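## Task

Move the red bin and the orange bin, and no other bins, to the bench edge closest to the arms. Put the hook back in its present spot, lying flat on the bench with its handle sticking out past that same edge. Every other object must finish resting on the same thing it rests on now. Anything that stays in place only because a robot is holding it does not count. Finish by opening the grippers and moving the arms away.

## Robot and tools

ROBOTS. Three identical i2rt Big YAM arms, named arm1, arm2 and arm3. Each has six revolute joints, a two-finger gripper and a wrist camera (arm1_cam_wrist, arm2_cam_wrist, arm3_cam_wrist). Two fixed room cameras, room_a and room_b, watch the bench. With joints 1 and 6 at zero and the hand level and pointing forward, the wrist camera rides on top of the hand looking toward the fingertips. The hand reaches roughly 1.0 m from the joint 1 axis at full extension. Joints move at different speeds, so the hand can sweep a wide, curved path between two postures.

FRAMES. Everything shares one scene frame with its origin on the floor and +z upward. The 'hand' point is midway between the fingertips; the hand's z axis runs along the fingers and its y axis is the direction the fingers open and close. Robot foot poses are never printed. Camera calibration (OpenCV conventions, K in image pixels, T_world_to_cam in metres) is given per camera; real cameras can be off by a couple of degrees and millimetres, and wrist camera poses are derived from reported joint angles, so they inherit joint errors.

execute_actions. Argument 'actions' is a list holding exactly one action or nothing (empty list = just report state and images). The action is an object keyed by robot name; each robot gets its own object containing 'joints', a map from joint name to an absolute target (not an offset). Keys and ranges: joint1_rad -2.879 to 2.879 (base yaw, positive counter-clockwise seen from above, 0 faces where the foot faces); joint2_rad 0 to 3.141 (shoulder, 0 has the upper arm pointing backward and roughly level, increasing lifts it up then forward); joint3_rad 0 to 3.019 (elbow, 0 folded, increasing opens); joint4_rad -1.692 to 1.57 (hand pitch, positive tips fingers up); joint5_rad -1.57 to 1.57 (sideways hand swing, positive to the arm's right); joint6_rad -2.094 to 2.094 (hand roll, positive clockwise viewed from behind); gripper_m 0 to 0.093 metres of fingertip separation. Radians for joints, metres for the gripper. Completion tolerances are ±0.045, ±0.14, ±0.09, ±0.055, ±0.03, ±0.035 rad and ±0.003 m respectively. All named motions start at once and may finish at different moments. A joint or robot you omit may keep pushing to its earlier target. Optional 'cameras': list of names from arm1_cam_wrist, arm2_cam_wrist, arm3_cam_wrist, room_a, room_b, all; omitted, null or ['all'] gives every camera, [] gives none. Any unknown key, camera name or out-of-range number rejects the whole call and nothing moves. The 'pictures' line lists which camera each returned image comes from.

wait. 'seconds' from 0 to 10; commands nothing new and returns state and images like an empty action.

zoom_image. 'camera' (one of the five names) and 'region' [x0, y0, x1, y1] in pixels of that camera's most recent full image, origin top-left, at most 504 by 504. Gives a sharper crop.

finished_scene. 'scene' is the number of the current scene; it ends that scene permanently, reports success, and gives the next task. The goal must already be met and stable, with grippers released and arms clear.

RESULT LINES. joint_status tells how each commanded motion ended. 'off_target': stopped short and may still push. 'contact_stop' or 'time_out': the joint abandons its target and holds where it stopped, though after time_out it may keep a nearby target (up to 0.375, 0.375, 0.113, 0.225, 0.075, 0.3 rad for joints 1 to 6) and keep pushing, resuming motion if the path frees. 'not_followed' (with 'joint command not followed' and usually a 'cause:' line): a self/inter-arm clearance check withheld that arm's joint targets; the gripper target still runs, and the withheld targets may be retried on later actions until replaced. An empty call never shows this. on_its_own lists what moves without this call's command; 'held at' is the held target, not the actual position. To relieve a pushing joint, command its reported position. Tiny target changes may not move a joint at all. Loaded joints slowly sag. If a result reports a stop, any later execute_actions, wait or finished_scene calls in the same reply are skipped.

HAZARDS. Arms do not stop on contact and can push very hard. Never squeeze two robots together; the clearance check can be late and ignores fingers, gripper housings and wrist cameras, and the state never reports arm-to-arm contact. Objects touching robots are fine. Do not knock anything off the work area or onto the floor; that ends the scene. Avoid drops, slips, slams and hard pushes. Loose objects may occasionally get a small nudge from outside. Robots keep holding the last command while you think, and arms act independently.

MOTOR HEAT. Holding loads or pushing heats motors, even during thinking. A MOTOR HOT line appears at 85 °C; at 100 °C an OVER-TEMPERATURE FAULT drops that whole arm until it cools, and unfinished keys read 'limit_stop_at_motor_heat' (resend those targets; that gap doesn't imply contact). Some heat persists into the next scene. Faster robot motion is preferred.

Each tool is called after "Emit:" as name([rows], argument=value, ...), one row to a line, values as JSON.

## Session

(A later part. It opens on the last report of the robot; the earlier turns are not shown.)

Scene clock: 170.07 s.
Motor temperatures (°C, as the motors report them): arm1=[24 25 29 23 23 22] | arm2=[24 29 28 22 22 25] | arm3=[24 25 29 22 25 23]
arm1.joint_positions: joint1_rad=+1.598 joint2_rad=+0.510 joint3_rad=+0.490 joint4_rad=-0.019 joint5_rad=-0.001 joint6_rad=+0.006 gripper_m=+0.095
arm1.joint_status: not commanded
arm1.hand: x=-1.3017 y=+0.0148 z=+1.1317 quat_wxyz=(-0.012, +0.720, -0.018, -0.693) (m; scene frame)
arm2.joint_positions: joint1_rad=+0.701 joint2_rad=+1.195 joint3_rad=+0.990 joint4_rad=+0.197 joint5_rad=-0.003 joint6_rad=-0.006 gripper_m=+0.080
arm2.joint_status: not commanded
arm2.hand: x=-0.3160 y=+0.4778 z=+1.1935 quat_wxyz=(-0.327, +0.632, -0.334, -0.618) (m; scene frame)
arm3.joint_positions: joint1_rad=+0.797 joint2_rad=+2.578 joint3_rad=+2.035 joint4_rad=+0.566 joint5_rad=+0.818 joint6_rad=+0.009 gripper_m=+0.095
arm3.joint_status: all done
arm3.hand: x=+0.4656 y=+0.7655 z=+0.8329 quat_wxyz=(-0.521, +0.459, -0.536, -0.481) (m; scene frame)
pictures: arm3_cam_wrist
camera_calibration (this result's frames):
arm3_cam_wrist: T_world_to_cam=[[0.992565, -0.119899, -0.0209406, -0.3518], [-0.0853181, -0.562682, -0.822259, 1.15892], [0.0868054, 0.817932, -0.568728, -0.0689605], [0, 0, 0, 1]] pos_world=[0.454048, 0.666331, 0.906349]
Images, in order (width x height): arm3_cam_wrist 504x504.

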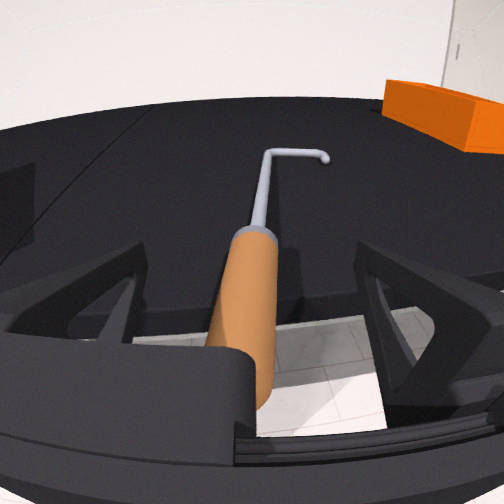

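Emit:
execute_actions([
  {"arm3":{"joints":{"joint2_rad":2.70,"joint3_rad":2.17,"joint5_rad":0.83,"joint4_rad":0.57}}},
], cameras=["arm3_cam_wrist"])

Scene clock: 173.20 s.
Motor temperatures (°C, as the motors report them): arm1=[24 25 29 23 23 22] | arm2=[24 29 28 22 22 25] | arm3=[24 25 29 22 25 23]
arm1.joint_positions: joint1_rad=+1.598 joint2_rad=+0.510 joint3_rad=+0.490 joint4_rad=-0.019 joint5_rad=-0.001 joint6_rad=+0.006 gripper_m=+0.095
arm1.joint_status: not commanded
arm1.hand: x=-1.3017 y=+0.0148 z=+1.1317 quat_wxyz=(-0.012, +0.720, -0.018, -0.693) (m; scene frame)
arm2.joint_positions: joint1_rad=+0.701 joint2_rad=+1.195 joint3_rad=+0.990 joint4_rad=+0.197 joint5_rad=-0.003 joint6_rad=-0.006 gripper_m=+0.080
arm2.joint_status: not commanded
arm2.hand: x=-0.3160 y=+0.4778 z=+1.1935 quat_wxyz=(-0.327, +0.632, -0.334, -0.618) (m; scene frame)
arm3.joint_positions: joint1_rad=+0.797 joint2_rad=+2.682 joint3_rad=+2.121 joint4_rad=+0.566 joint5_rad=+0.828 joint6_rad=+0.009 gripper_m=+0.095
arm3.joint_status: all done
arm3.hand: x=+0.4607 y=+0.7720 z=+0.7856 quat_wxyz=(-0.523, +0.463, -0.539, -0.471) (m; scene frame)
pictures: arm3_cam_wrist
camera_calibration (this result's frames):
arm3_cam_wrist: T_world_to_cam=[[0.991433, -0.130405, -0.00744916, -0.349146], [-0.0815524, -0.573455, -0.815168, 1.12428], [0.10203, 0.808792, -0.579177, -0.092545], [0, 0, 0, 1]] pos_world=[0.447285, 0.674041, 0.860273]
Images, in order (width x height): arm3_cam_wrist 504x504.

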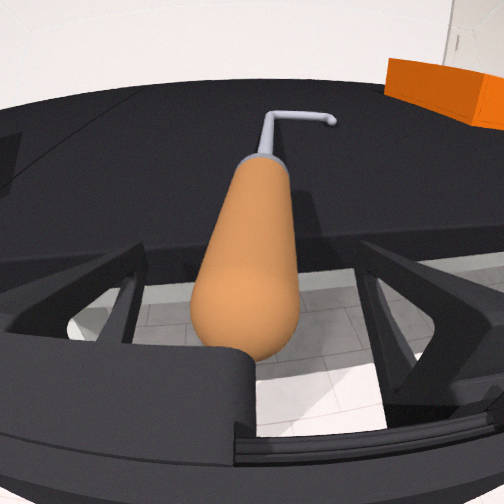

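Emit:
execute_actions([
  {"arm3":{"joints":{"joint3_rad":2.23,"joint4_rad":0.53}}},
], cameras=[])

Emit:
execute_actions([
  {"arm3":{"joints":{"joint1_rad":0.772,"joint2_rad":2.78,"joint3_rad":2.39,"joint4_rad":0.45}}},
], cameras=["arm3_cam_wrist"])

Scene clock: 179.20 s.
Motor temperatures (°C, as the motors report them): arm1=[24 25 29 23 23 22] | arm2=[24 28 28 22 22 25] | arm3=[24 26 29 22 25 23]
arm1.joint_positions: joint1_rad=+1.598 joint2_rad=+0.510 joint3_rad=+0.490 joint4_rad=-0.019 joint5_rad=-0.001 joint6_rad=+0.006 gripper_m=+0.095
arm1.joint_status: not commanded
arm1.hand: x=-1.3017 y=+0.0148 z=+1.1317 quat_wxyz=(-0.012, +0.720, -0.018, -0.693) (m; scene frame)
arm2.joint_positions: joint1_rad=+0.701 joint2_rad=+1.195 joint3_rad=+0.990 joint4_rad=+0.197 joint5_rad=-0.003 joint6_rad=-0.006 gripper_m=+0.080
arm2.joint_status: not commanded
arm2.hand: x=-0.3160 y=+0.4778 z=+1.1935 quat_wxyz=(-0.327, +0.632, -0.334, -0.618) (m; scene frame)
arm3.joint_positions: joint1_rad=+0.797 joint2_rad=+2.682 joint3_rad=+2.186 joint4_rad=+0.535 joint5_rad=+0.828 joint6_rad=+0.009 gripper_m=+0.095
arm3.joint_status: all done
arm3.hand: x=+0.4531 y=+0.7817 z=+0.8131 quat_wxyz=(-0.523, +0.451, -0.538, -0.483) (m; scene frame)
pictures: none
No camera images: the call's "cameras" was empty. Leave "cameras" out to get every camera's image.

Scene clock: 180.13 s.
Motor temperatures (°C, as the motors report them): arm1=[24 25 29 23 23 22] | arm2=[24 28 28 22 22 25] | arm3=[24 26 30 22 25 23]
arm1.joint_positions: joint1_rad=+1.598 joint2_rad=+0.510 joint3_rad=+0.490 joint4_rad=-0.019 joint5_rad=-0.001 joint6_rad=+0.006 gripper_m=+0.095
arm1.joint_status: not commanded
arm1.hand: x=-1.3017 y=+0.0148 z=+1.1317 quat_wxyz=(-0.012, +0.720, -0.018, -0.693) (m; scene frame)
arm2.joint_positions: joint1_rad=+0.701 joint2_rad=+1.195 joint3_rad=+0.990 joint4_rad=+0.197 joint5_rad=-0.003 joint6_rad=-0.006 gripper_m=+0.080
arm2.joint_status: not commanded
arm2.hand: x=-0.3160 y=+0.4778 z=+1.1935 quat_wxyz=(-0.327, +0.632, -0.334, -0.618) (m; scene frame)
arm3.joint_positions: joint1_rad=+0.781 joint2_rad=+2.756 joint3_rad=+2.330 joint4_rad=+0.454 joint5_rad=+0.829 joint6_rad=+0.009 gripper_m=+0.095
arm3.joint_status: all done
arm3.hand: x=+0.4538 y=+0.8042 z=+0.8081 quat_wxyz=(-0.527, +0.450, -0.542, -0.475) (m; scene frame)
pictures: arm3_cam_wrist
camera_calibration (this result's frames):
arm3_cam_wrist: T_world_to_cam=[[0.988811, -0.147107, -0.0247383, -0.309301], [-0.103498, -0.557126, -0.823953, 1.16447], [0.107427, 0.817294, -0.566118, -0.124624], [0, 0, 0, 1]] pos_world=[0.439749, 0.705112, 0.881267]
Images, in order (width x height): arm3_cam_wrist 504x504.

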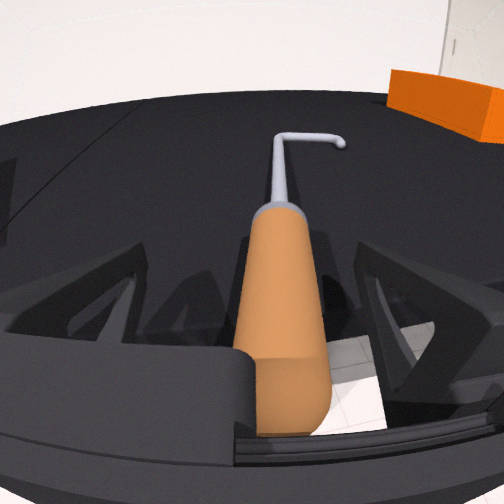

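Emit:
execute_actions([
  {"arm3":{"joints":{"joint1_rad":0.758,"joint4_rad":0.43}}},
], cameras=[])

Emit:
execute_actions([
  {"arm3":{"joints":{"gripper_m":0}}},
], cameras=["arm3_cam_wrist"])

Emit:
execute_actions([
  {"arm3":{"joints":{"joint2_rad":2.3,"joint4_rad":0.05,"joint6_rad":1.57}}},
], cameras=["arm3_cam_wrist","room_a"])

Scene clock: 183.47 s.
Motor temperatures (°C, as the motors report them): arm1=[24 25 29 23 23 22] | arm2=[24 28 28 22 22 25] | arm3=[24 26 30 22 25 23]
arm1.joint_positions: joint1_rad=+1.598 joint2_rad=+0.510 joint3_rad=+0.490 joint4_rad=-0.019 joint5_rad=-0.001 joint6_rad=+0.006 gripper_m=+0.095
arm1.joint_status: not commanded
arm1.hand: x=-1.3017 y=+0.0148 z=+1.1317 quat_wxyz=(-0.012, +0.720, -0.018, -0.693) (m; scene frame)
arm2.joint_positions: joint1_rad=+0.701 joint2_rad=+1.195 joint3_rad=+0.990 joint4_rad=+0.197 joint5_rad=-0.003 joint6_rad=-0.006 gripper_m=+0.080
arm2.joint_status: not commanded
arm2.hand: x=-0.3160 y=+0.4778 z=+1.1935 quat_wxyz=(-0.327, +0.632, -0.334, -0.618) (m; scene frame)
arm3.joint_positions: joint1_rad=+0.770 joint2_rad=+2.756 joint3_rad=+2.331 joint4_rad=+0.435 joint5_rad=+0.829 joint6_rad=+0.009 gripper_m=+0.095
arm3.joint_status: all done
arm3.hand: x=+0.4629 y=+0.8099 z=+0.8047 quat_wxyz=(-0.530, +0.454, -0.545, -0.465) (m; scene frame)
pictures: none
No camera images: the call's "cameras" was empty. Leave "cameras" out to get every camera's image.

Scene clock: 184.20 s.
Motor temperatures (°C, as the motors report them): arm1=[24 25 29 23 23 22] | arm2=[24 28 28 22 22 25] | arm3=[24 26 30 22 25 23]
arm1.joint_positions: joint1_rad=+1.598 joint2_rad=+0.510 joint3_rad=+0.490 joint4_rad=-0.019 joint5_rad=-0.001 joint6_rad=+0.006 gripper_m=+0.095
arm1.joint_status: not commanded
arm1.hand: x=-1.3017 y=+0.0148 z=+1.1317 quat_wxyz=(-0.012, +0.720, -0.018, -0.693) (m; scene frame)
arm2.joint_positions: joint1_rad=+0.701 joint2_rad=+1.195 joint3_rad=+0.990 joint4_rad=+0.197 joint5_rad=-0.003 joint6_rad=-0.006 gripper_m=+0.080
arm2.joint_status: not commanded
arm2.hand: x=-0.3160 y=+0.4778 z=+1.1935 quat_wxyz=(-0.327, +0.632, -0.334, -0.618) (m; scene frame)
arm3.joint_positions: joint1_rad=+0.768 joint2_rad=+2.756 joint3_rad=+2.333 joint4_rad=+0.433 joint5_rad=+0.828 joint6_rad=+0.008 gripper_m=+0.030
arm3.joint_status: gripper_m off_target (ended at +0.030, target +0.000)
arm3.hand: x=+0.4642 y=+0.8110 z=+0.8051 quat_wxyz=(-0.530, +0.454, -0.545, -0.465) (m; scene frame)
pictures: arm3_cam_wrist
camera_calibration (this result's frames):
arm3_cam_wrist: T_world_to_cam=[[0.98715, -0.159503, -0.00970988, -0.319897], [-0.0998544, -0.56827, -0.816761, 1.16842], [0.124758, 0.807235, -0.576894, -0.124255], [0, 0, 0, 1]] pos_world=[0.447961, 0.713257, 0.879534]
Images, in order (width x height): arm3_cam_wrist 504x504.

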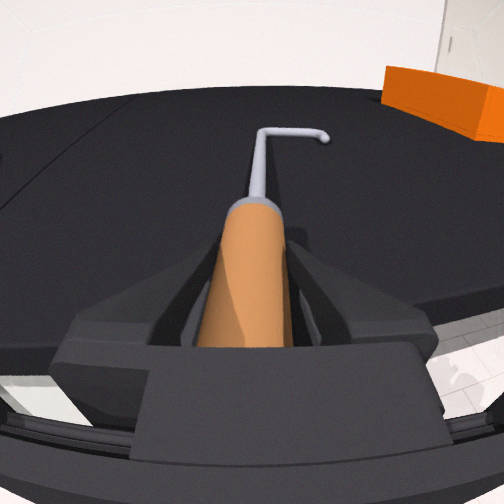

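Scene clock: 186.37 s.
Motor temperatures (°C, as the motors report them): arm1=[24 25 29 23 23 22] | arm2=[24 28 28 22 22 25] | arm3=[24 27 30 22 25 23]
arm1.joint_positions: joint1_rad=+1.598 joint2_rad=+0.510 joint3_rad=+0.490 joint4_rad=-0.019 joint5_rad=-0.001 joint6_rad=+0.006 gripper_m=+0.095
arm1.joint_status: not commanded
arm1.hand: x=-1.3017 y=+0.0148 z=+1.1317 quat_wxyz=(-0.012, +0.720, -0.018, -0.693) (m; scene frame)
arm2.joint_positions: joint1_rad=+0.701 joint2_rad=+1.195 joint3_rad=+0.990 joint4_rad=+0.197 joint5_rad=-0.003 joint6_rad=-0.006 gripper_m=+0.080
arm2.joint_status: not commanded
arm2.hand: x=-0.3160 y=+0.4778 z=+1.1935 quat_wxyz=(-0.327, +0.632, -0.334, -0.618) (m; scene frame)
arm3.joint_positions: joint1_rad=+0.766 joint2_rad=+2.319 joint3_rad=+2.350 joint4_rad=+0.026 joint5_rad=+0.832 joint6_rad=+1.548 gripper_m=+0.030
arm3.joint_status: all done
arm3.hand: x=+0.4923 y=+0.7874 z=+1.1341 quat_wxyz=(-0.048, -0.067, -0.695, -0.715) (m; scene frame)
pictures: arm3_cam_wrist, room_a
camera_calibration (this result's frames):
arm3_cam_wrist: T_world_to_cam=[[-0.00978368, 0.024299, -0.999657, 1.12053], [-0.902012, -0.431709, -0.00166568, 0.789492], [-0.431601, 0.901686, 0.0261417, -0.403257], [0, 0, 0, 1]] pos_world=[0.549048, 0.677214, 1.132]
Images, in order (width x height): arm3_cam_wrist 504x504, room_a 896x504.

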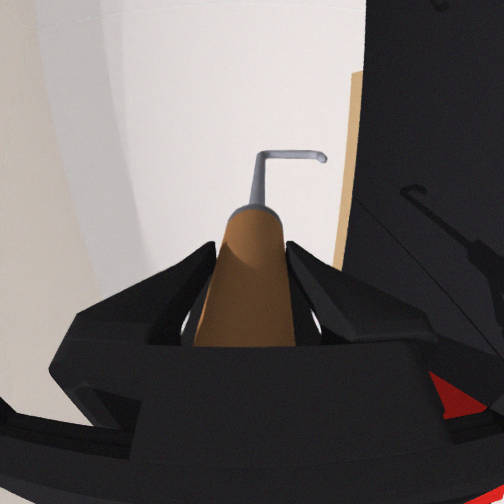

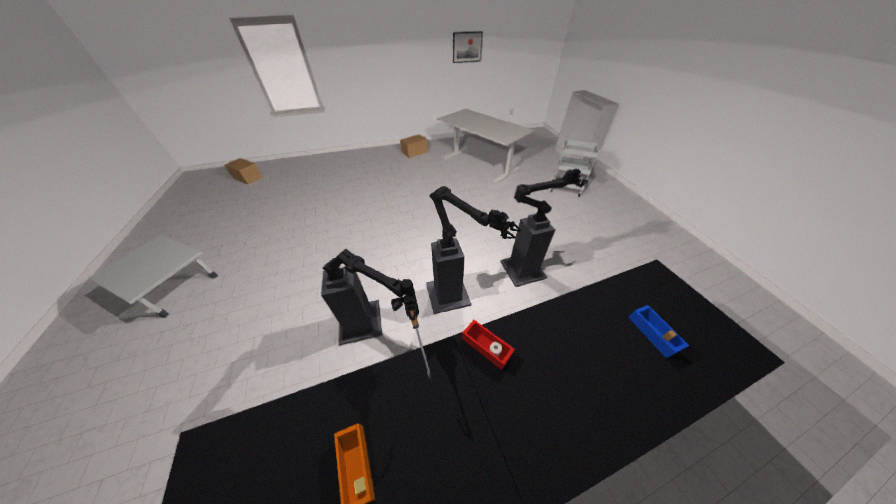

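Emit:
execute_actions([
  {"arm3":{"joints":{"joint1_rad":0.135,"joint2_rad":2.06,"joint3_rad":1.67,"joint4_rad":0.5,"joint5_rad":0.1}}},
], cameras=["arm3_cam_wrist","room_a"])

Scene clock: 192.60 s.
Motor temperatures (°C, as the motors report them): arm1=[24 25 29 23 23 22] | arm2=[24 28 28 22 22 25] | arm3=[24 27 31 22 25 23]
arm1.joint_positions: joint1_rad=+1.598 joint2_rad=+0.510 joint3_rad=+0.490 joint4_rad=-0.019 joint5_rad=-0.001 joint6_rad=+0.006 gripper_m=+0.095
arm1.joint_status: not commanded
arm1.hand: x=-1.3017 y=+0.0148 z=+1.1317 quat_wxyz=(-0.012, +0.720, -0.018, -0.693) (m; scene frame)
arm2.joint_positions: joint1_rad=+0.701 joint2_rad=+1.195 joint3_rad=+0.990 joint4_rad=+0.197 joint5_rad=-0.003 joint6_rad=-0.006 gripper_m=+0.080
arm2.joint_status: not commanded
arm2.hand: x=-0.3160 y=+0.4778 z=+1.1935 quat_wxyz=(-0.327, +0.632, -0.334, -0.618) (m; scene frame)
arm3.joint_positions: joint1_rad=+0.126 joint2_rad=+2.109 joint3_rad=+1.626 joint4_rad=+0.454 joint5_rad=+0.102 joint6_rad=+1.553 gripper_m=+0.030
arm3.joint_status: all done
arm3.hand: x=+0.9417 y=+0.8583 z=+0.9804 quat_wxyz=(-0.028, -0.022, -0.721, -0.692) (m; scene frame)
pictures: arm3_cam_wrist, room_a
camera_calibration (this result's frames):
arm3_cam_wrist: T_world_to_cam=[[0.0223372, -0.0447683, -0.998748, 0.997709], [-0.858695, -0.512474, 0.00376649, 1.24837], [-0.512001, 0.857535, -0.0498895, -0.0810835], [0, 0, 0, 1]] pos_world=[1.00817, 0.753956, 0.987713]
Images, in order (width x height): arm3_cam_wrist 504x504, room_a 896x504.

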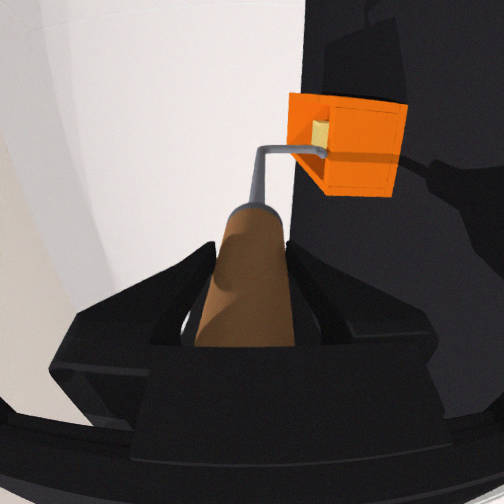

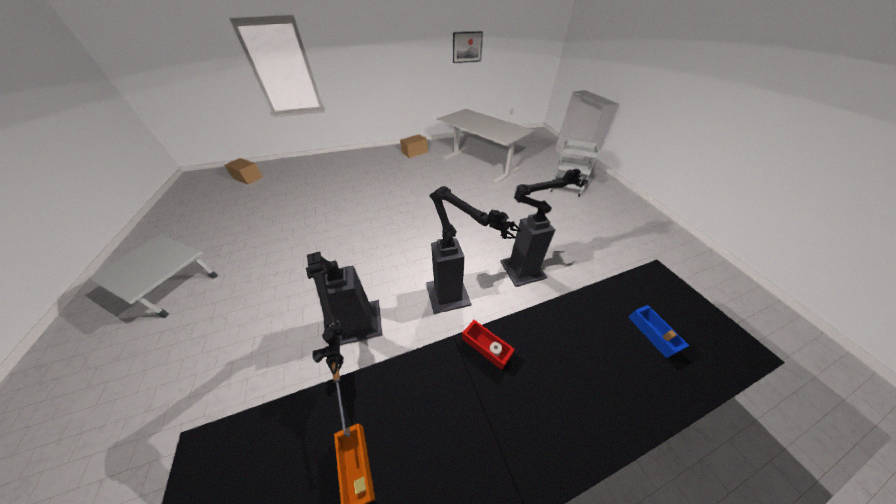

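Emit:
execute_actions([
  {"arm3":{"joints":{"joint2_rad":2.2,"joint3_rad":1.93,"joint4_rad":0.38}}},
], cameras=[])

Emit:
execute_actions([
  {"arm3":{"joints":{"joint2_rad":2.3}}},
], cameras=["arm3_cam_wrist","room_a"])

Scene clock: 197.73 s.
Motor temperatures (°C, as the motors report them): arm1=[24 25 29 23 23 22] | arm2=[24 28 28 22 22 25] | arm3=[24 27 32 22 25 23]
arm1.joint_positions: joint1_rad=+1.598 joint2_rad=+0.510 joint3_rad=+0.490 joint4_rad=-0.019 joint5_rad=-0.001 joint6_rad=+0.006 gripper_m=+0.095
arm1.joint_status: not commanded
arm1.hand: x=-1.3017 y=+0.0148 z=+1.1317 quat_wxyz=(-0.012, +0.720, -0.018, -0.693) (m; scene frame)
arm2.joint_positions: joint1_rad=+0.701 joint2_rad=+1.195 joint3_rad=+0.990 joint4_rad=+0.197 joint5_rad=-0.003 joint6_rad=-0.006 gripper_m=+0.080
arm2.joint_status: not commanded
arm2.hand: x=-0.3160 y=+0.4778 z=+1.1935 quat_wxyz=(-0.327, +0.632, -0.334, -0.618) (m; scene frame)
arm3.joint_positions: joint1_rad=+0.126 joint2_rad=+2.223 joint3_rad=+1.835 joint4_rad=+0.348 joint5_rad=+0.102 joint6_rad=+1.554 gripper_m=+0.030
arm3.joint_status: joint3_rad time_out (moved +0.209 of +0.304); the others done
arm3.on_its_own: joint3_rad reads +1.835 and still pushes toward +1.930 since a time_out
arm3.hand: x=+0.9402 y=+0.9048 z=+0.9789 quat_wxyz=(-0.028, -0.022, -0.725, -0.688) (m; scene frame)
pictures: none
No camera images: the call's "cameras" was empty. Leave "cameras" out to get every camera's image.

not run: a stop came earlier in this reply.

Emit:
execute_actions([
  {"arm3":{"joints":{"joint4_rad":0.27,"joint3_rad":1.9}}},
], cameras=["arm3_cam_wrist","room_a"])

Scene clock: 200.57 s.
Motor temperatures (°C, as the motors report them): arm1=[24 25 29 23 23 22] | arm2=[24 28 28 22 22 25] | arm3=[24 27 32 22 25 23]
arm1.joint_positions: joint1_rad=+1.598 joint2_rad=+0.510 joint3_rad=+0.490 joint4_rad=-0.019 joint5_rad=-0.001 joint6_rad=+0.006 gripper_m=+0.095
arm1.joint_status: not commanded
arm1.hand: x=-1.3017 y=+0.0148 z=+1.1317 quat_wxyz=(-0.012, +0.720, -0.018, -0.693) (m; scene frame)
arm2.joint_positions: joint1_rad=+0.701 joint2_rad=+1.195 joint3_rad=+0.990 joint4_rad=+0.197 joint5_rad=-0.003 joint6_rad=-0.006 gripper_m=+0.080
arm2.joint_status: not commanded
arm2.hand: x=-0.3160 y=+0.4778 z=+1.1935 quat_wxyz=(-0.327, +0.632, -0.334, -0.618) (m; scene frame)
arm3.joint_positions: joint1_rad=+0.126 joint2_rad=+2.223 joint3_rad=+1.835 joint4_rad=+0.240 joint5_rad=+0.102 joint6_rad=+1.554 gripper_m=+0.030
arm3.joint_status: all done
arm3.hand: x=+0.9399 y=+0.9020 z=+0.9526 quat_wxyz=(-0.030, -0.019, -0.761, -0.648) (m; scene frame)
pictures: arm3_cam_wrist, room_a
camera_calibration (this result's frames):
arm3_cam_wrist: T_world_to_cam=[[0.025354, -0.164005, -0.986134, 1.06458], [-0.85788, -0.510002, 0.0627625, 1.21021], [-0.513223, 0.844393, -0.153627, -0.00905274], [0, 0, 0, 1]] pos_world=[1.00658, 0.799451, 0.972468]
Images, in order (width x height): arm3_cam_wrist 504x504, room_a 896x504.

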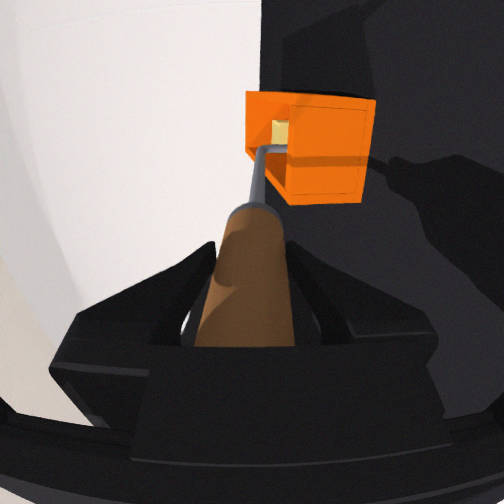

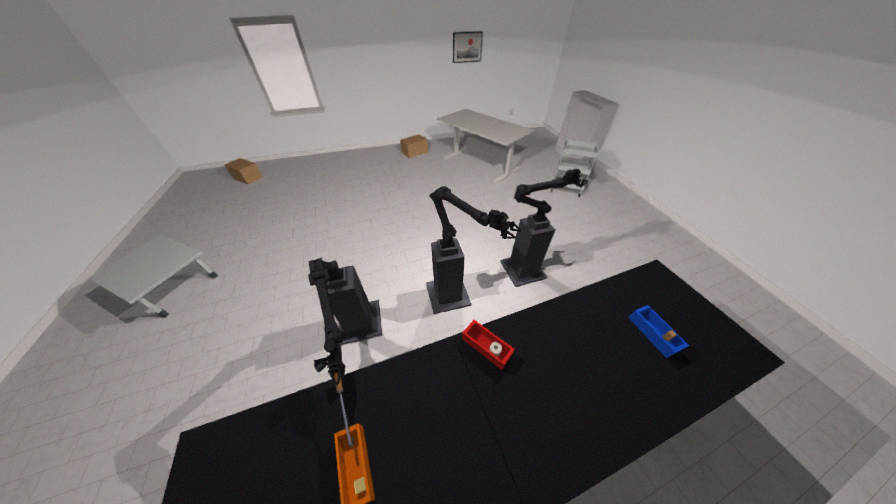

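Emit:
execute_actions([
  {"arm3":{"joints":{"joint2_rad":2.09,"joint3_rad":1.65,"joint4_rad":0.39}}},
], cameras=[])

Emit:
execute_actions([
  {"arm3":{"joints":{"joint2_rad":1.91,"joint3_rad":1.32,"joint4_rad":0.54}}},
], cameras=[])

Emit:
execute_actions([
  {"arm3":{"joints":{"joint2_rad":1.71,"joint3_rad":0.97,"joint4_rad":0.68}}},
], cameras=["arm3_cam_wrist","room_a"])

Scene clock: 205.33 s.
Motor temperatures (°C, as the motors report them): arm1=[24 25 29 23 23 22] | arm2=[24 28 28 22 22 25] | arm3=[24 27 33 22 25 23]
arm1.joint_positions: joint1_rad=+1.598 joint2_rad=+0.510 joint3_rad=+0.490 joint4_rad=-0.019 joint5_rad=-0.001 joint6_rad=+0.006 gripper_m=+0.095
arm1.joint_status: not commanded
arm1.hand: x=-1.3017 y=+0.0148 z=+1.1317 quat_wxyz=(-0.012, +0.720, -0.018, -0.693) (m; scene frame)
arm2.joint_positions: joint1_rad=+0.701 joint2_rad=+1.195 joint3_rad=+0.990 joint4_rad=+0.197 joint5_rad=-0.003 joint6_rad=-0.006 gripper_m=+0.080
arm2.joint_status: not commanded
arm2.hand: x=-0.3160 y=+0.4778 z=+1.1935 quat_wxyz=(-0.327, +0.632, -0.334, -0.618) (m; scene frame)
arm3.joint_positions: joint1_rad=+0.126 joint2_rad=+2.152 joint3_rad=+1.641 joint4_rad=+0.358 joint5_rad=+0.101 joint6_rad=+1.556 gripper_m=+0.030
arm3.joint_status: all done
arm3.hand: x=+0.9408 y=+0.8619 z=+0.9292 quat_wxyz=(-0.029, -0.020, -0.762, -0.646) (m; scene frame)
pictures: none
No camera images: the call's "cameras" was empty. Leave "cameras" out to get every camera's image.

Scene clock: 206.50 s.
Motor temperatures (°C, as the motors report them): arm1=[24 25 29 23 23 22] | arm2=[24 28 28 22 22 25] | arm3=[24 27 32 22 25 23]
arm1.joint_positions: joint1_rad=+1.598 joint2_rad=+0.510 joint3_rad=+0.490 joint4_rad=-0.019 joint5_rad=-0.001 joint6_rad=+0.006 gripper_m=+0.095
arm1.joint_status: not commanded
arm1.hand: x=-1.3017 y=+0.0148 z=+1.1317 quat_wxyz=(-0.012, +0.720, -0.018, -0.693) (m; scene frame)
arm2.joint_positions: joint1_rad=+0.701 joint2_rad=+1.195 joint3_rad=+0.990 joint4_rad=+0.197 joint5_rad=-0.003 joint6_rad=-0.006 gripper_m=+0.080
arm2.joint_status: not commanded
arm2.hand: x=-0.3160 y=+0.4778 z=+1.1935 quat_wxyz=(-0.327, +0.632, -0.334, -0.618) (m; scene frame)
arm3.joint_positions: joint1_rad=+0.126 joint2_rad=+1.957 joint3_rad=+1.301 joint4_rad=+0.495 joint5_rad=+0.101 joint6_rad=+1.556 gripper_m=+0.030
arm3.joint_status: all done
arm3.hand: x=+0.9435 y=+0.7721 z=+0.9279 quat_wxyz=(-0.029, -0.019, -0.765, -0.643) (m; scene frame)
pictures: none
No camera images: the call's "cameras" was empty. Leave "cameras" out to get every camera's image.

Scene clock: 207.60 s.
Motor temperatures (°C, as the motors report them): arm1=[24 25 29 23 23 22] | arm2=[24 28 28 22 22 25] | arm3=[24 27 32 22 25 23]
arm1.joint_positions: joint1_rad=+1.598 joint2_rad=+0.510 joint3_rad=+0.490 joint4_rad=-0.019 joint5_rad=-0.001 joint6_rad=+0.006 gripper_m=+0.095
arm1.joint_status: not commanded
arm1.hand: x=-1.3017 y=+0.0148 z=+1.1317 quat_wxyz=(-0.012, +0.720, -0.018, -0.693) (m; scene frame)
arm2.joint_positions: joint1_rad=+0.701 joint2_rad=+1.195 joint3_rad=+0.990 joint4_rad=+0.197 joint5_rad=-0.003 joint6_rad=-0.006 gripper_m=+0.080
arm2.joint_status: not commanded
arm2.hand: x=-0.3160 y=+0.4778 z=+1.1935 quat_wxyz=(-0.327, +0.632, -0.334, -0.618) (m; scene frame)
arm3.joint_positions: joint1_rad=+0.126 joint2_rad=+1.744 joint3_rad=+0.948 joint4_rad=+0.635 joint5_rad=+0.101 joint6_rad=+1.556 gripper_m=+0.030
arm3.joint_status: all done
arm3.hand: x=+0.9468 y=+0.6632 z=+0.9257 quat_wxyz=(-0.029, -0.019, -0.765, -0.643) (m; scene frame)
pictures: arm3_cam_wrist, room_a
camera_calibration (this result's frames):
arm3_cam_wrist: T_world_to_cam=[[0.023071, -0.175462, -0.984216, 1.00675], [-0.857683, -0.509296, 0.0706901, 1.08799], [-0.513661, 0.842514, -0.16224, 0.201622], [0, 0, 0, 1]] pos_world=[1.01349, 0.560886, 0.94666]
Images, in order (width x height): arm3_cam_wrist 504x504, room_a 896x504.

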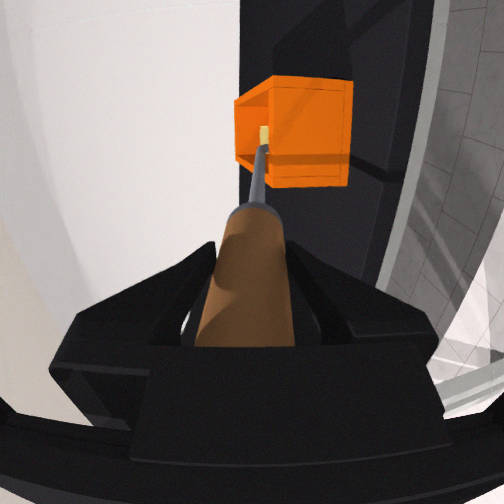

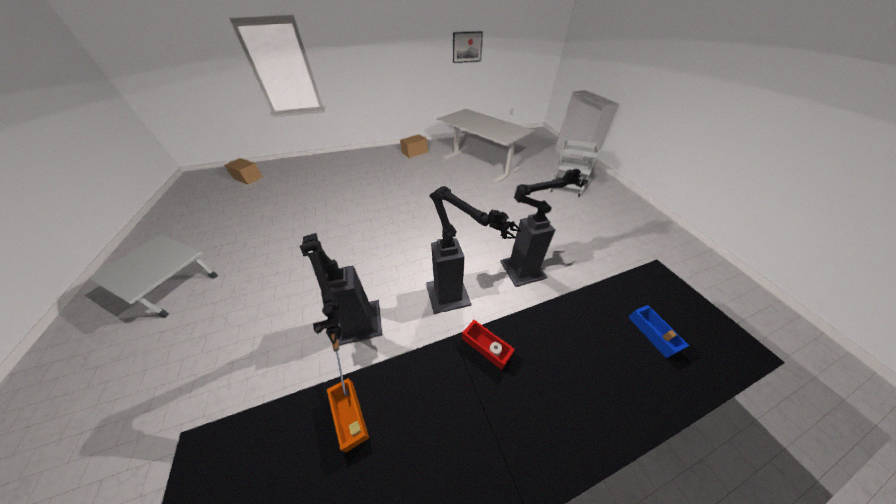

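Emit:
execute_actions([
  {"arm3":{"joints":{"joint2_rad":1.53,"joint3_rad":0.72,"joint4_rad":0.75}}},
], cameras=["arm3_cam_wrist","room_a"])

Scene clock: 210.67 s.
Motor temperatures (°C, as the motors report them): arm1=[24 25 29 23 23 22] | arm2=[24 28 28 22 22 25] | arm3=[24 27 32 22 25 23]
arm1.joint_positions: joint1_rad=+1.598 joint2_rad=+0.510 joint3_rad=+0.490 joint4_rad=-0.019 joint5_rad=-0.001 joint6_rad=+0.006 gripper_m=+0.095
arm1.joint_status: not commanded
arm1.hand: x=-1.3017 y=+0.0148 z=+1.1317 quat_wxyz=(-0.012, +0.720, -0.018, -0.693) (m; scene frame)
arm2.joint_positions: joint1_rad=+0.701 joint2_rad=+1.195 joint3_rad=+0.990 joint4_rad=+0.197 joint5_rad=-0.003 joint6_rad=-0.006 gripper_m=+0.080
arm2.joint_status: not commanded
arm2.hand: x=-0.3160 y=+0.4778 z=+1.1935 quat_wxyz=(-0.327, +0.632, -0.334, -0.618) (m; scene frame)
arm3.joint_positions: joint1_rad=+0.126 joint2_rad=+1.568 joint3_rad=+0.703 joint4_rad=+0.698 joint5_rad=+0.101 joint6_rad=+1.556 gripper_m=+0.030
arm3.joint_status: all done
arm3.hand: x=+0.9493 y=+0.5784 z=+0.9244 quat_wxyz=(-0.029, -0.019, -0.767, -0.641) (m; scene frame)
pictures: arm3_cam_wrist, room_a
camera_calibration (this result's frames):
arm3_cam_wrist: T_world_to_cam=[[0.0233032, -0.182585, -0.982914, 0.993246], [-0.857654, -0.508848, 0.0741894, 1.04356], [-0.513699, 0.841271, -0.168452, 0.280688], [0, 0, 0, 1]] pos_world=[1.01605, 0.476228, 0.946137]
Images, in order (width x height): arm3_cam_wrist 504x504, room_a 896x504.

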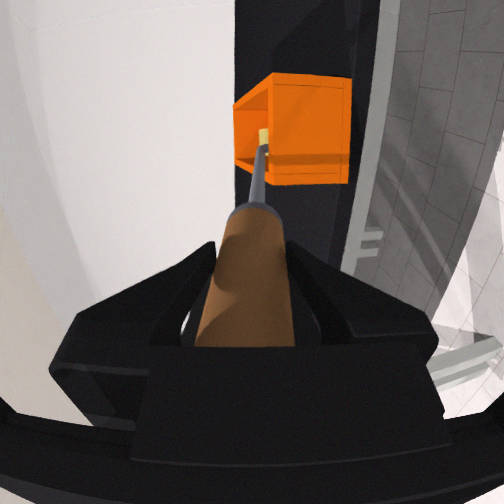

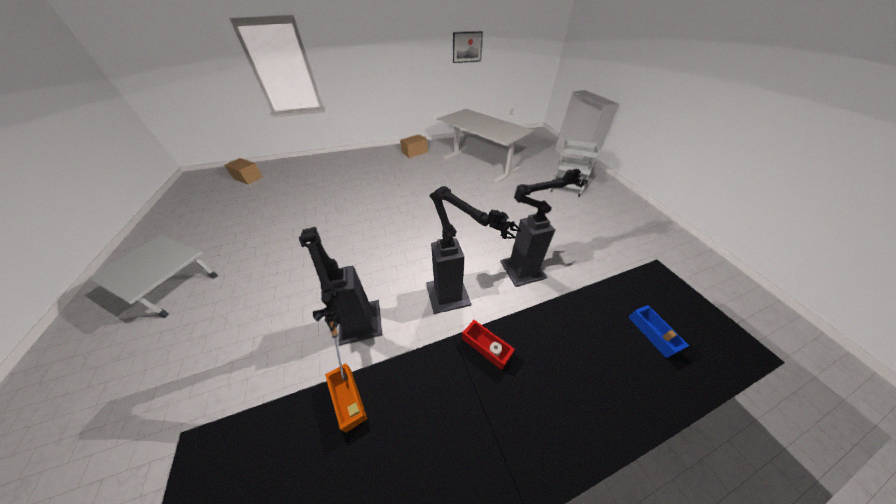

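Emit:
execute_actions([
  {"arm3":{"joints":{"joint2_rad":1.48,"joint3_rad":0.96,"joint4_rad":0.72}}},
], cameras=[])

Emit:
execute_actions([
  {"arm3":{"joints":{"joint1_rad":0.745,"joint5_rad":0.645,"joint2_rad":2.0,"joint3_rad":1.7,"joint4_rad":0.45}}},
], cameras=[])

Emit:
execute_actions([
  {"arm3":{"joints":{"joint2_rad":2.47,"joint3_rad":2.09,"joint4_rad":0.52,"joint6_rad":0}}},
], cameras=[])

Emit:
execute_actions([
  {"arm3":{"joints":{"joint2_rad":2.615,"joint4_rad":0.61}}},
], cameras=["arm3_cam_wrist","room_a"])

Scene clock: 216.10 s.
Motor temperatures (°C, as the motors report them): arm1=[24 25 30 23 23 22] | arm2=[24 28 28 22 22 25] | arm3=[24 27 31 22 25 23]
arm1.joint_positions: joint1_rad=+1.598 joint2_rad=+0.510 joint3_rad=+0.490 joint4_rad=-0.019 joint5_rad=-0.001 joint6_rad=+0.006 gripper_m=+0.095
arm1.joint_status: not commanded
arm1.hand: x=-1.3017 y=+0.0148 z=+1.1317 quat_wxyz=(-0.012, +0.720, -0.018, -0.693) (m; scene frame)
arm2.joint_positions: joint1_rad=+0.701 joint2_rad=+1.195 joint3_rad=+0.990 joint4_rad=+0.197 joint5_rad=-0.003 joint6_rad=-0.006 gripper_m=+0.080
arm2.joint_status: not commanded
arm2.hand: x=-0.3160 y=+0.4778 z=+1.1935 quat_wxyz=(-0.327, +0.632, -0.334, -0.618) (m; scene frame)
arm3.joint_positions: joint1_rad=+0.126 joint2_rad=+1.516 joint3_rad=+0.902 joint4_rad=+0.680 joint5_rad=+0.101 joint6_rad=+1.556 gripper_m=+0.030
arm3.joint_status: all done
arm3.hand: x=+0.9495 y=+0.6272 z=+1.0549 quat_wxyz=(-0.025, -0.026, -0.687, -0.726) (m; scene frame)
pictures: none
No camera images: the call's "cameras" was empty. Leave "cameras" out to get every camera's image.

Scene clock: 218.23 s.
Motor temperatures (°C, as the motors report them): arm1=[24 25 30 23 23 22] | arm2=[24 28 28 22 22 25] | arm3=[24 27 31 22 25 23]
arm1.joint_positions: joint1_rad=+1.598 joint2_rad=+0.510 joint3_rad=+0.490 joint4_rad=-0.019 joint5_rad=-0.001 joint6_rad=+0.006 gripper_m=+0.095
arm1.joint_status: not commanded
arm1.hand: x=-1.3017 y=+0.0148 z=+1.1317 quat_wxyz=(-0.012, +0.720, -0.018, -0.693) (m; scene frame)
arm2.joint_positions: joint1_rad=+0.701 joint2_rad=+1.195 joint3_rad=+0.990 joint4_rad=+0.197 joint5_rad=-0.003 joint6_rad=-0.006 gripper_m=+0.080
arm2.joint_status: not commanded
arm2.hand: x=-0.3160 y=+0.4778 z=+1.1935 quat_wxyz=(-0.327, +0.632, -0.334, -0.618) (m; scene frame)
arm3.joint_positions: joint1_rad=+0.739 joint2_rad=+2.048 joint3_rad=+1.632 joint4_rad=+0.414 joint5_rad=+0.647 joint6_rad=+1.556 gripper_m=+0.030
arm3.joint_status: all done
arm3.hand: x=+0.5437 y=+0.7171 z=+1.0310 quat_wxyz=(-0.002, +0.000, -0.711, -0.703) (m; scene frame)
pictures: none
No camera images: the call's "cameras" was empty. Leave "cameras" out to get every camera's image.

Scene clock: 220.40 s.
Motor temperatures (°C, as the motors report them): arm1=[24 25 30 23 23 22] | arm2=[24 28 28 22 22 25] | arm3=[24 27 32 22 25 23]
arm1.joint_positions: joint1_rad=+1.598 joint2_rad=+0.510 joint3_rad=+0.490 joint4_rad=-0.019 joint5_rad=-0.001 joint6_rad=+0.006 gripper_m=+0.095
arm1.joint_status: not commanded
arm1.hand: x=-1.3017 y=+0.0148 z=+1.1317 quat_wxyz=(-0.012, +0.720, -0.018, -0.693) (m; scene frame)
arm2.joint_positions: joint1_rad=+0.701 joint2_rad=+1.195 joint3_rad=+0.990 joint4_rad=+0.197 joint5_rad=-0.003 joint6_rad=-0.006 gripper_m=+0.080
arm2.joint_status: not commanded
arm2.hand: x=-0.3160 y=+0.4778 z=+1.1935 quat_wxyz=(-0.327, +0.632, -0.334, -0.618) (m; scene frame)
arm3.joint_positions: joint1_rad=+0.742 joint2_rad=+2.519 joint3_rad=+2.018 joint4_rad=+0.495 joint5_rad=+0.644 joint6_rad=+0.019 gripper_m=+0.030
arm3.joint_status: all done
arm3.hand: x=+0.4800 y=+0.7929 z=+0.8615 quat_wxyz=(-0.489, +0.497, -0.510, -0.503) (m; scene frame)
pictures: none
No camera images: the call's "cameras" was empty. Leave "cameras" out to get every camera's image.

Scene clock: 221.23 s.
Motor temperatures (°C, as the motors report them): arm1=[24 25 30 23 23 22] | arm2=[24 28 28 22 22 25] | arm3=[24 27 32 22 25 23]
arm1.joint_positions: joint1_rad=+1.598 joint2_rad=+0.510 joint3_rad=+0.490 joint4_rad=-0.019 joint5_rad=-0.001 joint6_rad=+0.006 gripper_m=+0.095
arm1.joint_status: not commanded
arm1.hand: x=-1.3017 y=+0.0148 z=+1.1317 quat_wxyz=(-0.012, +0.720, -0.018, -0.693) (m; scene frame)
arm2.joint_positions: joint1_rad=+0.701 joint2_rad=+1.195 joint3_rad=+0.990 joint4_rad=+0.197 joint5_rad=-0.003 joint6_rad=-0.006 gripper_m=+0.080
arm2.joint_status: not commanded
arm2.hand: x=-0.3160 y=+0.4778 z=+1.1935 quat_wxyz=(-0.327, +0.632, -0.334, -0.618) (m; scene frame)
arm3.joint_positions: joint1_rad=+0.742 joint2_rad=+2.614 joint3_rad=+2.030 joint4_rad=+0.598 joint5_rad=+0.645 joint6_rad=+0.015 gripper_m=+0.030
arm3.joint_status: all done
arm3.hand: x=+0.4808 y=+0.7905 z=+0.8048 quat_wxyz=(-0.491, +0.491, -0.508, -0.509) (m; scene frame)
pictures: arm3_cam_wrist, room_a
camera_calibration (this result's frames):
arm3_cam_wrist: T_world_to_cam=[[0.999808, -0.00228665, -0.0194692, -0.462135], [-0.0172829, -0.571509, -0.820414, 1.12397], [-0.0092508, 0.820593, -0.571438, -0.060452], [0, 0, 0, 1]] pos_world=[0.480913, 0.690908, 0.878579]
Images, in order (width x height): arm3_cam_wrist 504x504, room_a 896x504.

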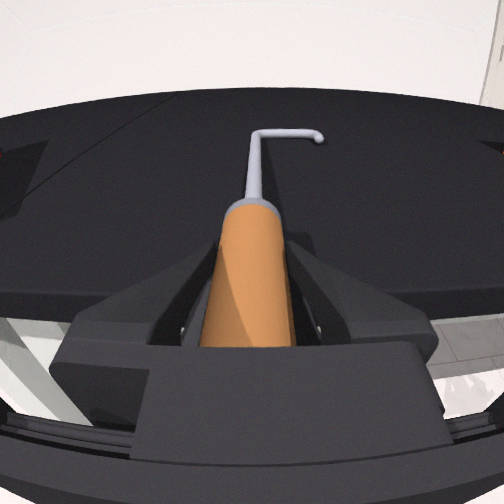

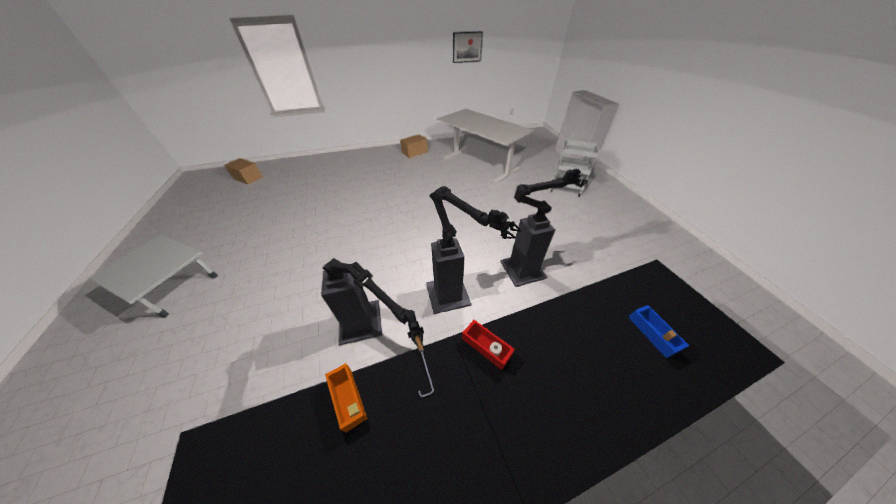

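Emit:
execute_actions([
  {"arm3":{"joints":{"gripper_m":0.09}},"arm2":{"joints":{"joint1_rad":0.2,"joint5_rad":-0.66,"joint2_rad":1.6,"joint3_rad":1.5,"gripper_m":0.09}}},
], cameras=[])

Emit:
execute_actions([
  {"arm3":{"joints":{"joint2_rad":2.3,"joint4_rad":0.32}}},
], cameras=[])

Emit:
execute_actions([
  {"arm3":{"joints":{"joint1_rad":-0.4,"joint2_rad":1.0,"joint3_rad":0.9,"joint4_rad":0,"joint5_rad":0}}},
], cameras=[])

Emit:
execute_actions([
  {"arm2":{"joints":{"joint1_rad":-0.555,"joint2_rad":2.47,"joint3_rad":2.08,"joint4_rad":0.5}}},
], cameras=["arm2_cam_wrist"])

Scene clock: 225.83 s.
Motor temperatures (°C, as the motors report them): arm1=[24 25 30 23 23 22] | arm2=[24 28 29 22 22 25] | arm3=[24 27 32 22 25 23]
arm1.joint_positions: joint1_rad=+1.598 joint2_rad=+0.510 joint3_rad=+0.490 joint4_rad=-0.019 joint5_rad=-0.001 joint6_rad=+0.006 gripper_m=+0.095
arm1.joint_status: not commanded
arm1.hand: x=-1.3017 y=+0.0148 z=+1.1317 quat_wxyz=(-0.012, +0.720, -0.018, -0.693) (m; scene frame)
arm2.joint_positions: joint1_rad=+0.192 joint2_rad=+1.620 joint3_rad=+1.452 joint4_rad=+0.197 joint5_rad=-0.657 joint6_rad=-0.006 gripper_m=+0.090
arm2.joint_status: all done
arm2.hand: x=-0.1626 y=+0.6925 z=+1.2116 quat_wxyz=(-0.291, +0.647, -0.277, -0.648) (m; scene frame)
arm3.joint_positions: joint1_rad=+0.742 joint2_rad=+2.614 joint3_rad=+2.035 joint4_rad=+0.598 joint5_rad=+0.645 joint6_rad=+0.014 gripper_m=+0.090
arm3.joint_status: all done
arm3.hand: x=+0.4802 y=+0.7913 z=+0.8074 quat_wxyz=(-0.491, +0.490, -0.508, -0.511) (m; scene frame)
pictures: none
No camera images: the call's "cameras" was empty. Leave "cameras" out to get every camera's image.

Scene clock: 227.27 s.
Motor temperatures (°C, as the motors report them): arm1=[24 25 30 23 23 22] | arm2=[24 28 29 22 22 25] | arm3=[24 27 32 22 25 23]
arm1.joint_positions: joint1_rad=+1.598 joint2_rad=+0.510 joint3_rad=+0.490 joint4_rad=-0.019 joint5_rad=-0.001 joint6_rad=+0.006 gripper_m=+0.095
arm1.joint_status: not commanded
arm1.hand: x=-1.3017 y=+0.0148 z=+1.1317 quat_wxyz=(-0.012, +0.720, -0.018, -0.693) (m; scene frame)
arm2.joint_positions: joint1_rad=+0.192 joint2_rad=+1.620 joint3_rad=+1.452 joint4_rad=+0.197 joint5_rad=-0.657 joint6_rad=-0.006 gripper_m=+0.090
arm2.joint_status: not commanded
arm2.hand: x=-0.1626 y=+0.6925 z=+1.2116 quat_wxyz=(-0.291, +0.647, -0.277, -0.648) (m; scene frame)
arm3.joint_positions: joint1_rad=+0.742 joint2_rad=+2.275 joint3_rad=+2.076 joint4_rad=+0.324 joint5_rad=+0.645 joint6_rad=+0.014 gripper_m=+0.090
arm3.joint_status: all done
arm3.hand: x=+0.4902 y=+0.7852 z=+1.0756 quat_wxyz=(-0.496, +0.452, -0.502, -0.546) (m; scene frame)
pictures: none
No camera images: the call's "cameras" was empty. Leave "cameras" out to get every camera's image.

Scene clock: 228.90 s.
Motor temperatures (°C, as the motors report them): arm1=[24 25 30 23 23 22] | arm2=[24 28 29 22 22 25] | arm3=[24 27 32 22 25 23]
arm1.joint_positions: joint1_rad=+1.598 joint2_rad=+0.510 joint3_rad=+0.490 joint4_rad=-0.019 joint5_rad=-0.001 joint6_rad=+0.006 gripper_m=+0.095
arm1.joint_status: not commanded
arm1.hand: x=-1.3017 y=+0.0148 z=+1.1317 quat_wxyz=(-0.012, +0.720, -0.018, -0.693) (m; scene frame)
arm2.joint_positions: joint1_rad=+0.192 joint2_rad=+1.620 joint3_rad=+1.452 joint4_rad=+0.197 joint5_rad=-0.657 joint6_rad=-0.006 gripper_m=+0.090
arm2.joint_status: not commanded
arm2.hand: x=-0.1626 y=+0.6925 z=+1.2116 quat_wxyz=(-0.291, +0.647, -0.277, -0.648) (m; scene frame)
arm3.joint_positions: joint1_rad=-0.397 joint2_rad=+1.013 joint3_rad=+0.898 joint4_rad=+0.002 joint5_rad=+0.001 joint6_rad=+0.011 gripper_m=+0.090
arm3.joint_status: all done
arm3.hand: x=+1.1905 y=+0.4451 z=+1.1613 quat_wxyz=(-0.564, +0.380, -0.648, -0.343) (m; scene frame)
pictures: none
No camera images: the call's "cameras" was empty. Leave "cameras" out to get every camera's image.

Scene clock: 230.93 s.
Motor temperatures (°C, as the motors report them): arm1=[24 25 30 23 23 22] | arm2=[24 28 29 22 22 25] | arm3=[24 27 32 22 25 23]
arm1.joint_positions: joint1_rad=+1.598 joint2_rad=+0.510 joint3_rad=+0.490 joint4_rad=-0.019 joint5_rad=-0.001 joint6_rad=+0.006 gripper_m=+0.095
arm1.joint_status: not commanded
arm1.hand: x=-1.3017 y=+0.0148 z=+1.1317 quat_wxyz=(-0.012, +0.720, -0.018, -0.693) (m; scene frame)
arm2.joint_positions: joint1_rad=-0.546 joint2_rad=+2.492 joint3_rad=+2.038 joint4_rad=+0.490 joint5_rad=-0.658 joint6_rad=-0.006 gripper_m=+0.090
arm2.joint_status: all done
arm2.hand: x=+0.4760 y=+0.7979 z=+0.9102 quat_wxyz=(-0.510, +0.506, -0.487, -0.497) (m; scene frame)
arm3.joint_positions: joint1_rad=-0.397 joint2_rad=+1.013 joint3_rad=+0.898 joint4_rad=+0.002 joint5_rad=+0.001 joint6_rad=+0.011 gripper_m=+0.090
arm3.joint_status: not commanded
arm3.hand: x=+1.1905 y=+0.4451 z=+1.1613 quat_wxyz=(-0.564, +0.380, -0.648, -0.343) (m; scene frame)
pictures: arm2_cam_wrist
camera_calibration (this result's frames):
arm2_cam_wrist: T_world_to_cam=[[0.999868, 0.000242998, 0.0162517, -0.48972], [0.0135435, -0.565266, -0.824797, 1.20282], [0.00898613, 0.824908, -0.565195, -0.0226174], [0, 0, 0, 1]] pos_world=[0.473569, 0.698691, 0.98726]
Images, in order (width x height): arm2_cam_wrist 504x504.

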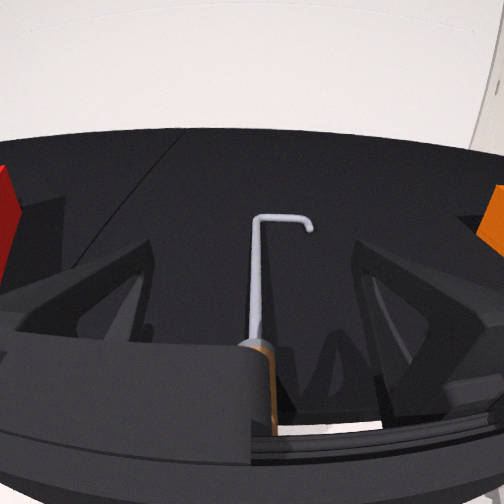

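Emit:
execute_actions([
  {"arm2":{"joints":{"joint1_rad":-0.57,"joint5_rad":-0.672,"joint2_rad":2.55,"joint3_rad":2.02,"joint4_rad":0.59}}},
], cameras=["arm2_cam_wrist"])

Emit:
execute_actions([
  {"arm2":{"joints":{"joint2_rad":2.635,"joint4_rad":0.64}}},
], cameras=["arm2_cam_wrist"])

Scene clock: 235.20 s.
Motor temperatures (°C, as the motors report them): arm1=[24 25 30 23 23 22] | arm2=[24 29 29 22 22 25] | arm3=[24 26 31 22 25 23]
arm1.joint_positions: joint1_rad=+1.598 joint2_rad=+0.510 joint3_rad=+0.490 joint4_rad=-0.019 joint5_rad=-0.001 joint6_rad=+0.006 gripper_m=+0.095
arm1.joint_status: not commanded
arm1.hand: x=-1.3017 y=+0.0148 z=+1.1317 quat_wxyz=(-0.012, +0.720, -0.018, -0.693) (m; scene frame)
arm2.joint_positions: joint1_rad=-0.562 joint2_rad=+2.554 joint3_rad=+2.009 joint4_rad=+0.575 joint5_rad=-0.669 joint6_rad=-0.006 gripper_m=+0.090
arm2.joint_status: all done
arm2.hand: x=+0.4830 y=+0.7845 z=+0.8575 quat_wxyz=(-0.509, +0.505, -0.490, -0.496) (m; scene frame)
arm3.joint_positions: joint1_rad=-0.397 joint2_rad=+1.013 joint3_rad=+0.898 joint4_rad=+0.002 joint5_rad=+0.001 joint6_rad=+0.011 gripper_m=+0.090
arm3.joint_status: not commanded
arm3.hand: x=+1.1905 y=+0.4451 z=+1.1613 quat_wxyz=(-0.564, +0.380, -0.648, -0.343) (m; scene frame)
pictures: arm2_cam_wrist
camera_calibration (this result's frames):
arm2_cam_wrist: T_world_to_cam=[[0.999897, -0.0047154, 0.0135761, -0.489723], [0.0084854, -0.568714, -0.822492, 1.15488], [0.0115993, 0.822522, -0.568615, -0.0378542], [0, 0, 0, 1]] pos_world=[0.480311, 0.685625, 0.935006]
Images, in order (width x height): arm2_cam_wrist 504x504.

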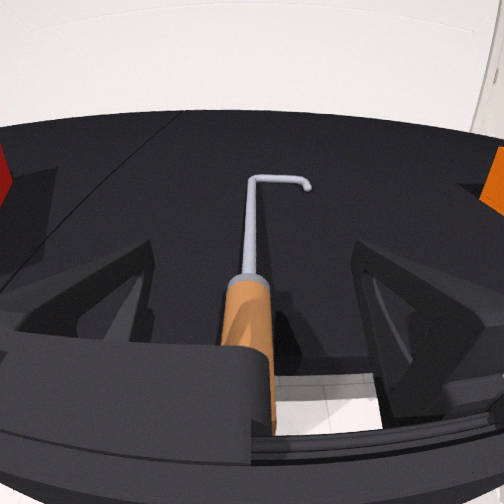

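Scene clock: 236.47 s.
Motor temperatures (°C, as the motors report them): arm1=[24 25 30 23 23 22] | arm2=[24 29 29 22 22 25] | arm3=[24 26 31 22 25 23]
arm1.joint_positions: joint1_rad=+1.598 joint2_rad=+0.510 joint3_rad=+0.490 joint4_rad=-0.019 joint5_rad=-0.001 joint6_rad=+0.006 gripper_m=+0.095
arm1.joint_status: not commanded
arm1.hand: x=-1.3017 y=+0.0148 z=+1.1317 quat_wxyz=(-0.012, +0.720, -0.018, -0.693) (m; scene frame)
arm2.joint_positions: joint1_rad=-0.562 joint2_rad=+2.647 joint3_rad=+2.009 joint4_rad=+0.627 joint5_rad=-0.669 joint6_rad=-0.006 gripper_m=+0.090
arm2.joint_status: all done
arm2.hand: x=+0.4790 y=+0.7780 z=+0.7856 quat_wxyz=(-0.495, +0.507, -0.505, -0.494) (m; scene frame)
arm3.joint_positions: joint1_rad=-0.397 joint2_rad=+1.013 joint3_rad=+0.898 joint4_rad=+0.002 joint5_rad=+0.001 joint6_rad=+0.011 gripper_m=+0.090
arm3.joint_status: not commanded
arm3.hand: x=+1.1905 y=+0.4451 z=+1.1613 quat_wxyz=(-0.564, +0.380, -0.648, -0.343) (m; scene frame)
pictures: arm2_cam_wrist
camera_calibration (this result's frames):
arm2_cam_wrist: T_world_to_cam=[[0.999911, -0.0051936, -0.012252, -0.464067], [-0.0129354, -0.595494, -0.803256, 1.10804], [-0.00312417, 0.803343, -0.595508, -0.0302367], [0, 0, 0, 1]] pos_world=[0.478265, 0.68171, 0.866346]
Images, in order (width x height): arm2_cam_wrist 504x504.

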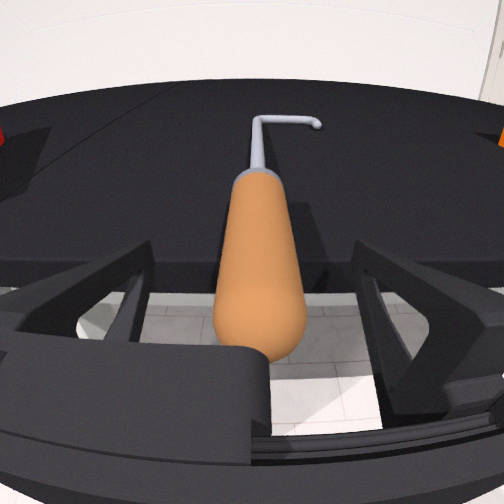

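Emit:
execute_actions([
  {"arm2":{"joints":{"joint1_rad":-0.545,"joint5_rad":-0.655,"joint2_rad":2.67,"joint3_rad":2.14,"joint4_rad":0.6}}},
], cameras=["arm2_cam_wrist"])

Emit:
execute_actions([
  {"arm2":{"joints":{"gripper_m":0}}},
], cameras=["arm2_cam_wrist"])

Scene clock: 241.80 s.
Motor temperatures (°C, as the motors report them): arm1=[24 25 30 23 23 22] | arm2=[24 29 29 22 22 25] | arm3=[24 26 31 22 25 23]
arm1.joint_positions: joint1_rad=+1.598 joint2_rad=+0.510 joint3_rad=+0.490 joint4_rad=-0.019 joint5_rad=-0.001 joint6_rad=+0.006 gripper_m=+0.095
arm1.joint_status: not commanded
arm1.hand: x=-1.3017 y=+0.0148 z=+1.1317 quat_wxyz=(-0.012, +0.720, -0.018, -0.693) (m; scene frame)
arm2.joint_positions: joint1_rad=-0.556 joint2_rad=+2.668 joint3_rad=+2.099 joint4_rad=+0.603 joint5_rad=-0.658 joint6_rad=-0.006 gripper_m=+0.090
arm2.joint_status: all done
arm2.hand: x=+0.4871 y=+0.7947 z=+0.8093 quat_wxyz=(-0.512, +0.503, -0.490, -0.494) (m; scene frame)
arm3.joint_positions: joint1_rad=-0.397 joint2_rad=+1.013 joint3_rad=+0.898 joint4_rad=+0.002 joint5_rad=+0.001 joint6_rad=+0.011 gripper_m=+0.090
arm3.joint_status: not commanded
arm3.hand: x=+1.1905 y=+0.4451 z=+1.1613 quat_wxyz=(-0.564, +0.380, -0.648, -0.343) (m; scene frame)
pictures: arm2_cam_wrist
camera_calibration (this result's frames):
arm2_cam_wrist: T_world_to_cam=[[0.999822, -0.0104355, 0.0156931, -0.490182], [0.00703012, -0.566078, -0.824321, 1.12106], [0.0174857, 0.824285, -0.565905, -0.0801752], [0, 0, 0, 1]] pos_world=[0.483616, 0.695583, 0.886439]
Images, in order (width x height): arm2_cam_wrist 504x504.

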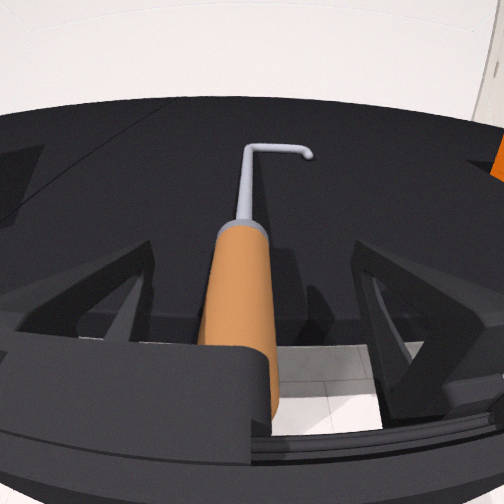

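Scene clock: 242.50 s.
Motor temperatures (°C, as the motors report them): arm1=[24 25 30 23 23 22] | arm2=[24 29 29 22 22 25] | arm3=[24 26 31 22 25 23]
arm1.joint_positions: joint1_rad=+1.598 joint2_rad=+0.510 joint3_rad=+0.490 joint4_rad=-0.019 joint5_rad=-0.001 joint6_rad=+0.006 gripper_m=+0.095
arm1.joint_status: not commanded
arm1.hand: x=-1.3017 y=+0.0148 z=+1.1317 quat_wxyz=(-0.012, +0.720, -0.018, -0.693) (m; scene frame)
arm2.joint_positions: joint1_rad=-0.556 joint2_rad=+2.668 joint3_rad=+2.099 joint4_rad=+0.603 joint5_rad=-0.656 joint6_rad=-0.005 gripper_m=+0.027
arm2.joint_status: gripper_m off_target (ended at +0.027, target +0.000)
arm2.hand: x=+0.4871 y=+0.7949 z=+0.8093 quat_wxyz=(-0.512, +0.503, -0.490, -0.494) (m; scene frame)
arm3.joint_positions: joint1_rad=-0.397 joint2_rad=+1.013 joint3_rad=+0.898 joint4_rad=+0.002 joint5_rad=+0.001 joint6_rad=+0.011 gripper_m=+0.090
arm3.joint_status: not commanded
arm3.hand: x=+1.1905 y=+0.4451 z=+1.1613 quat_wxyz=(-0.564, +0.380, -0.648, -0.343) (m; scene frame)
pictures: arm2_cam_wrist
camera_calibration (this result's frames):
arm2_cam_wrist: T_world_to_cam=[[0.999812, -0.011956, 0.0152807, -0.488659], [0.0058301, -0.566048, -0.824352, 1.12176], [0.0185056, 0.824285, -0.565872, -0.0808473], [0, 0, 0, 1]] pos_world=[0.483523, 0.695767, 0.88644]
Images, in order (width x height): arm2_cam_wrist 504x504.

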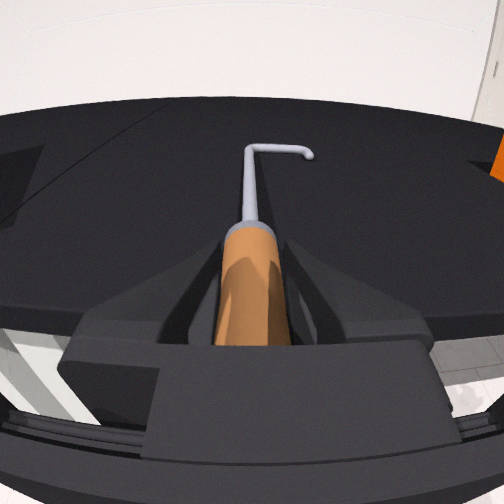

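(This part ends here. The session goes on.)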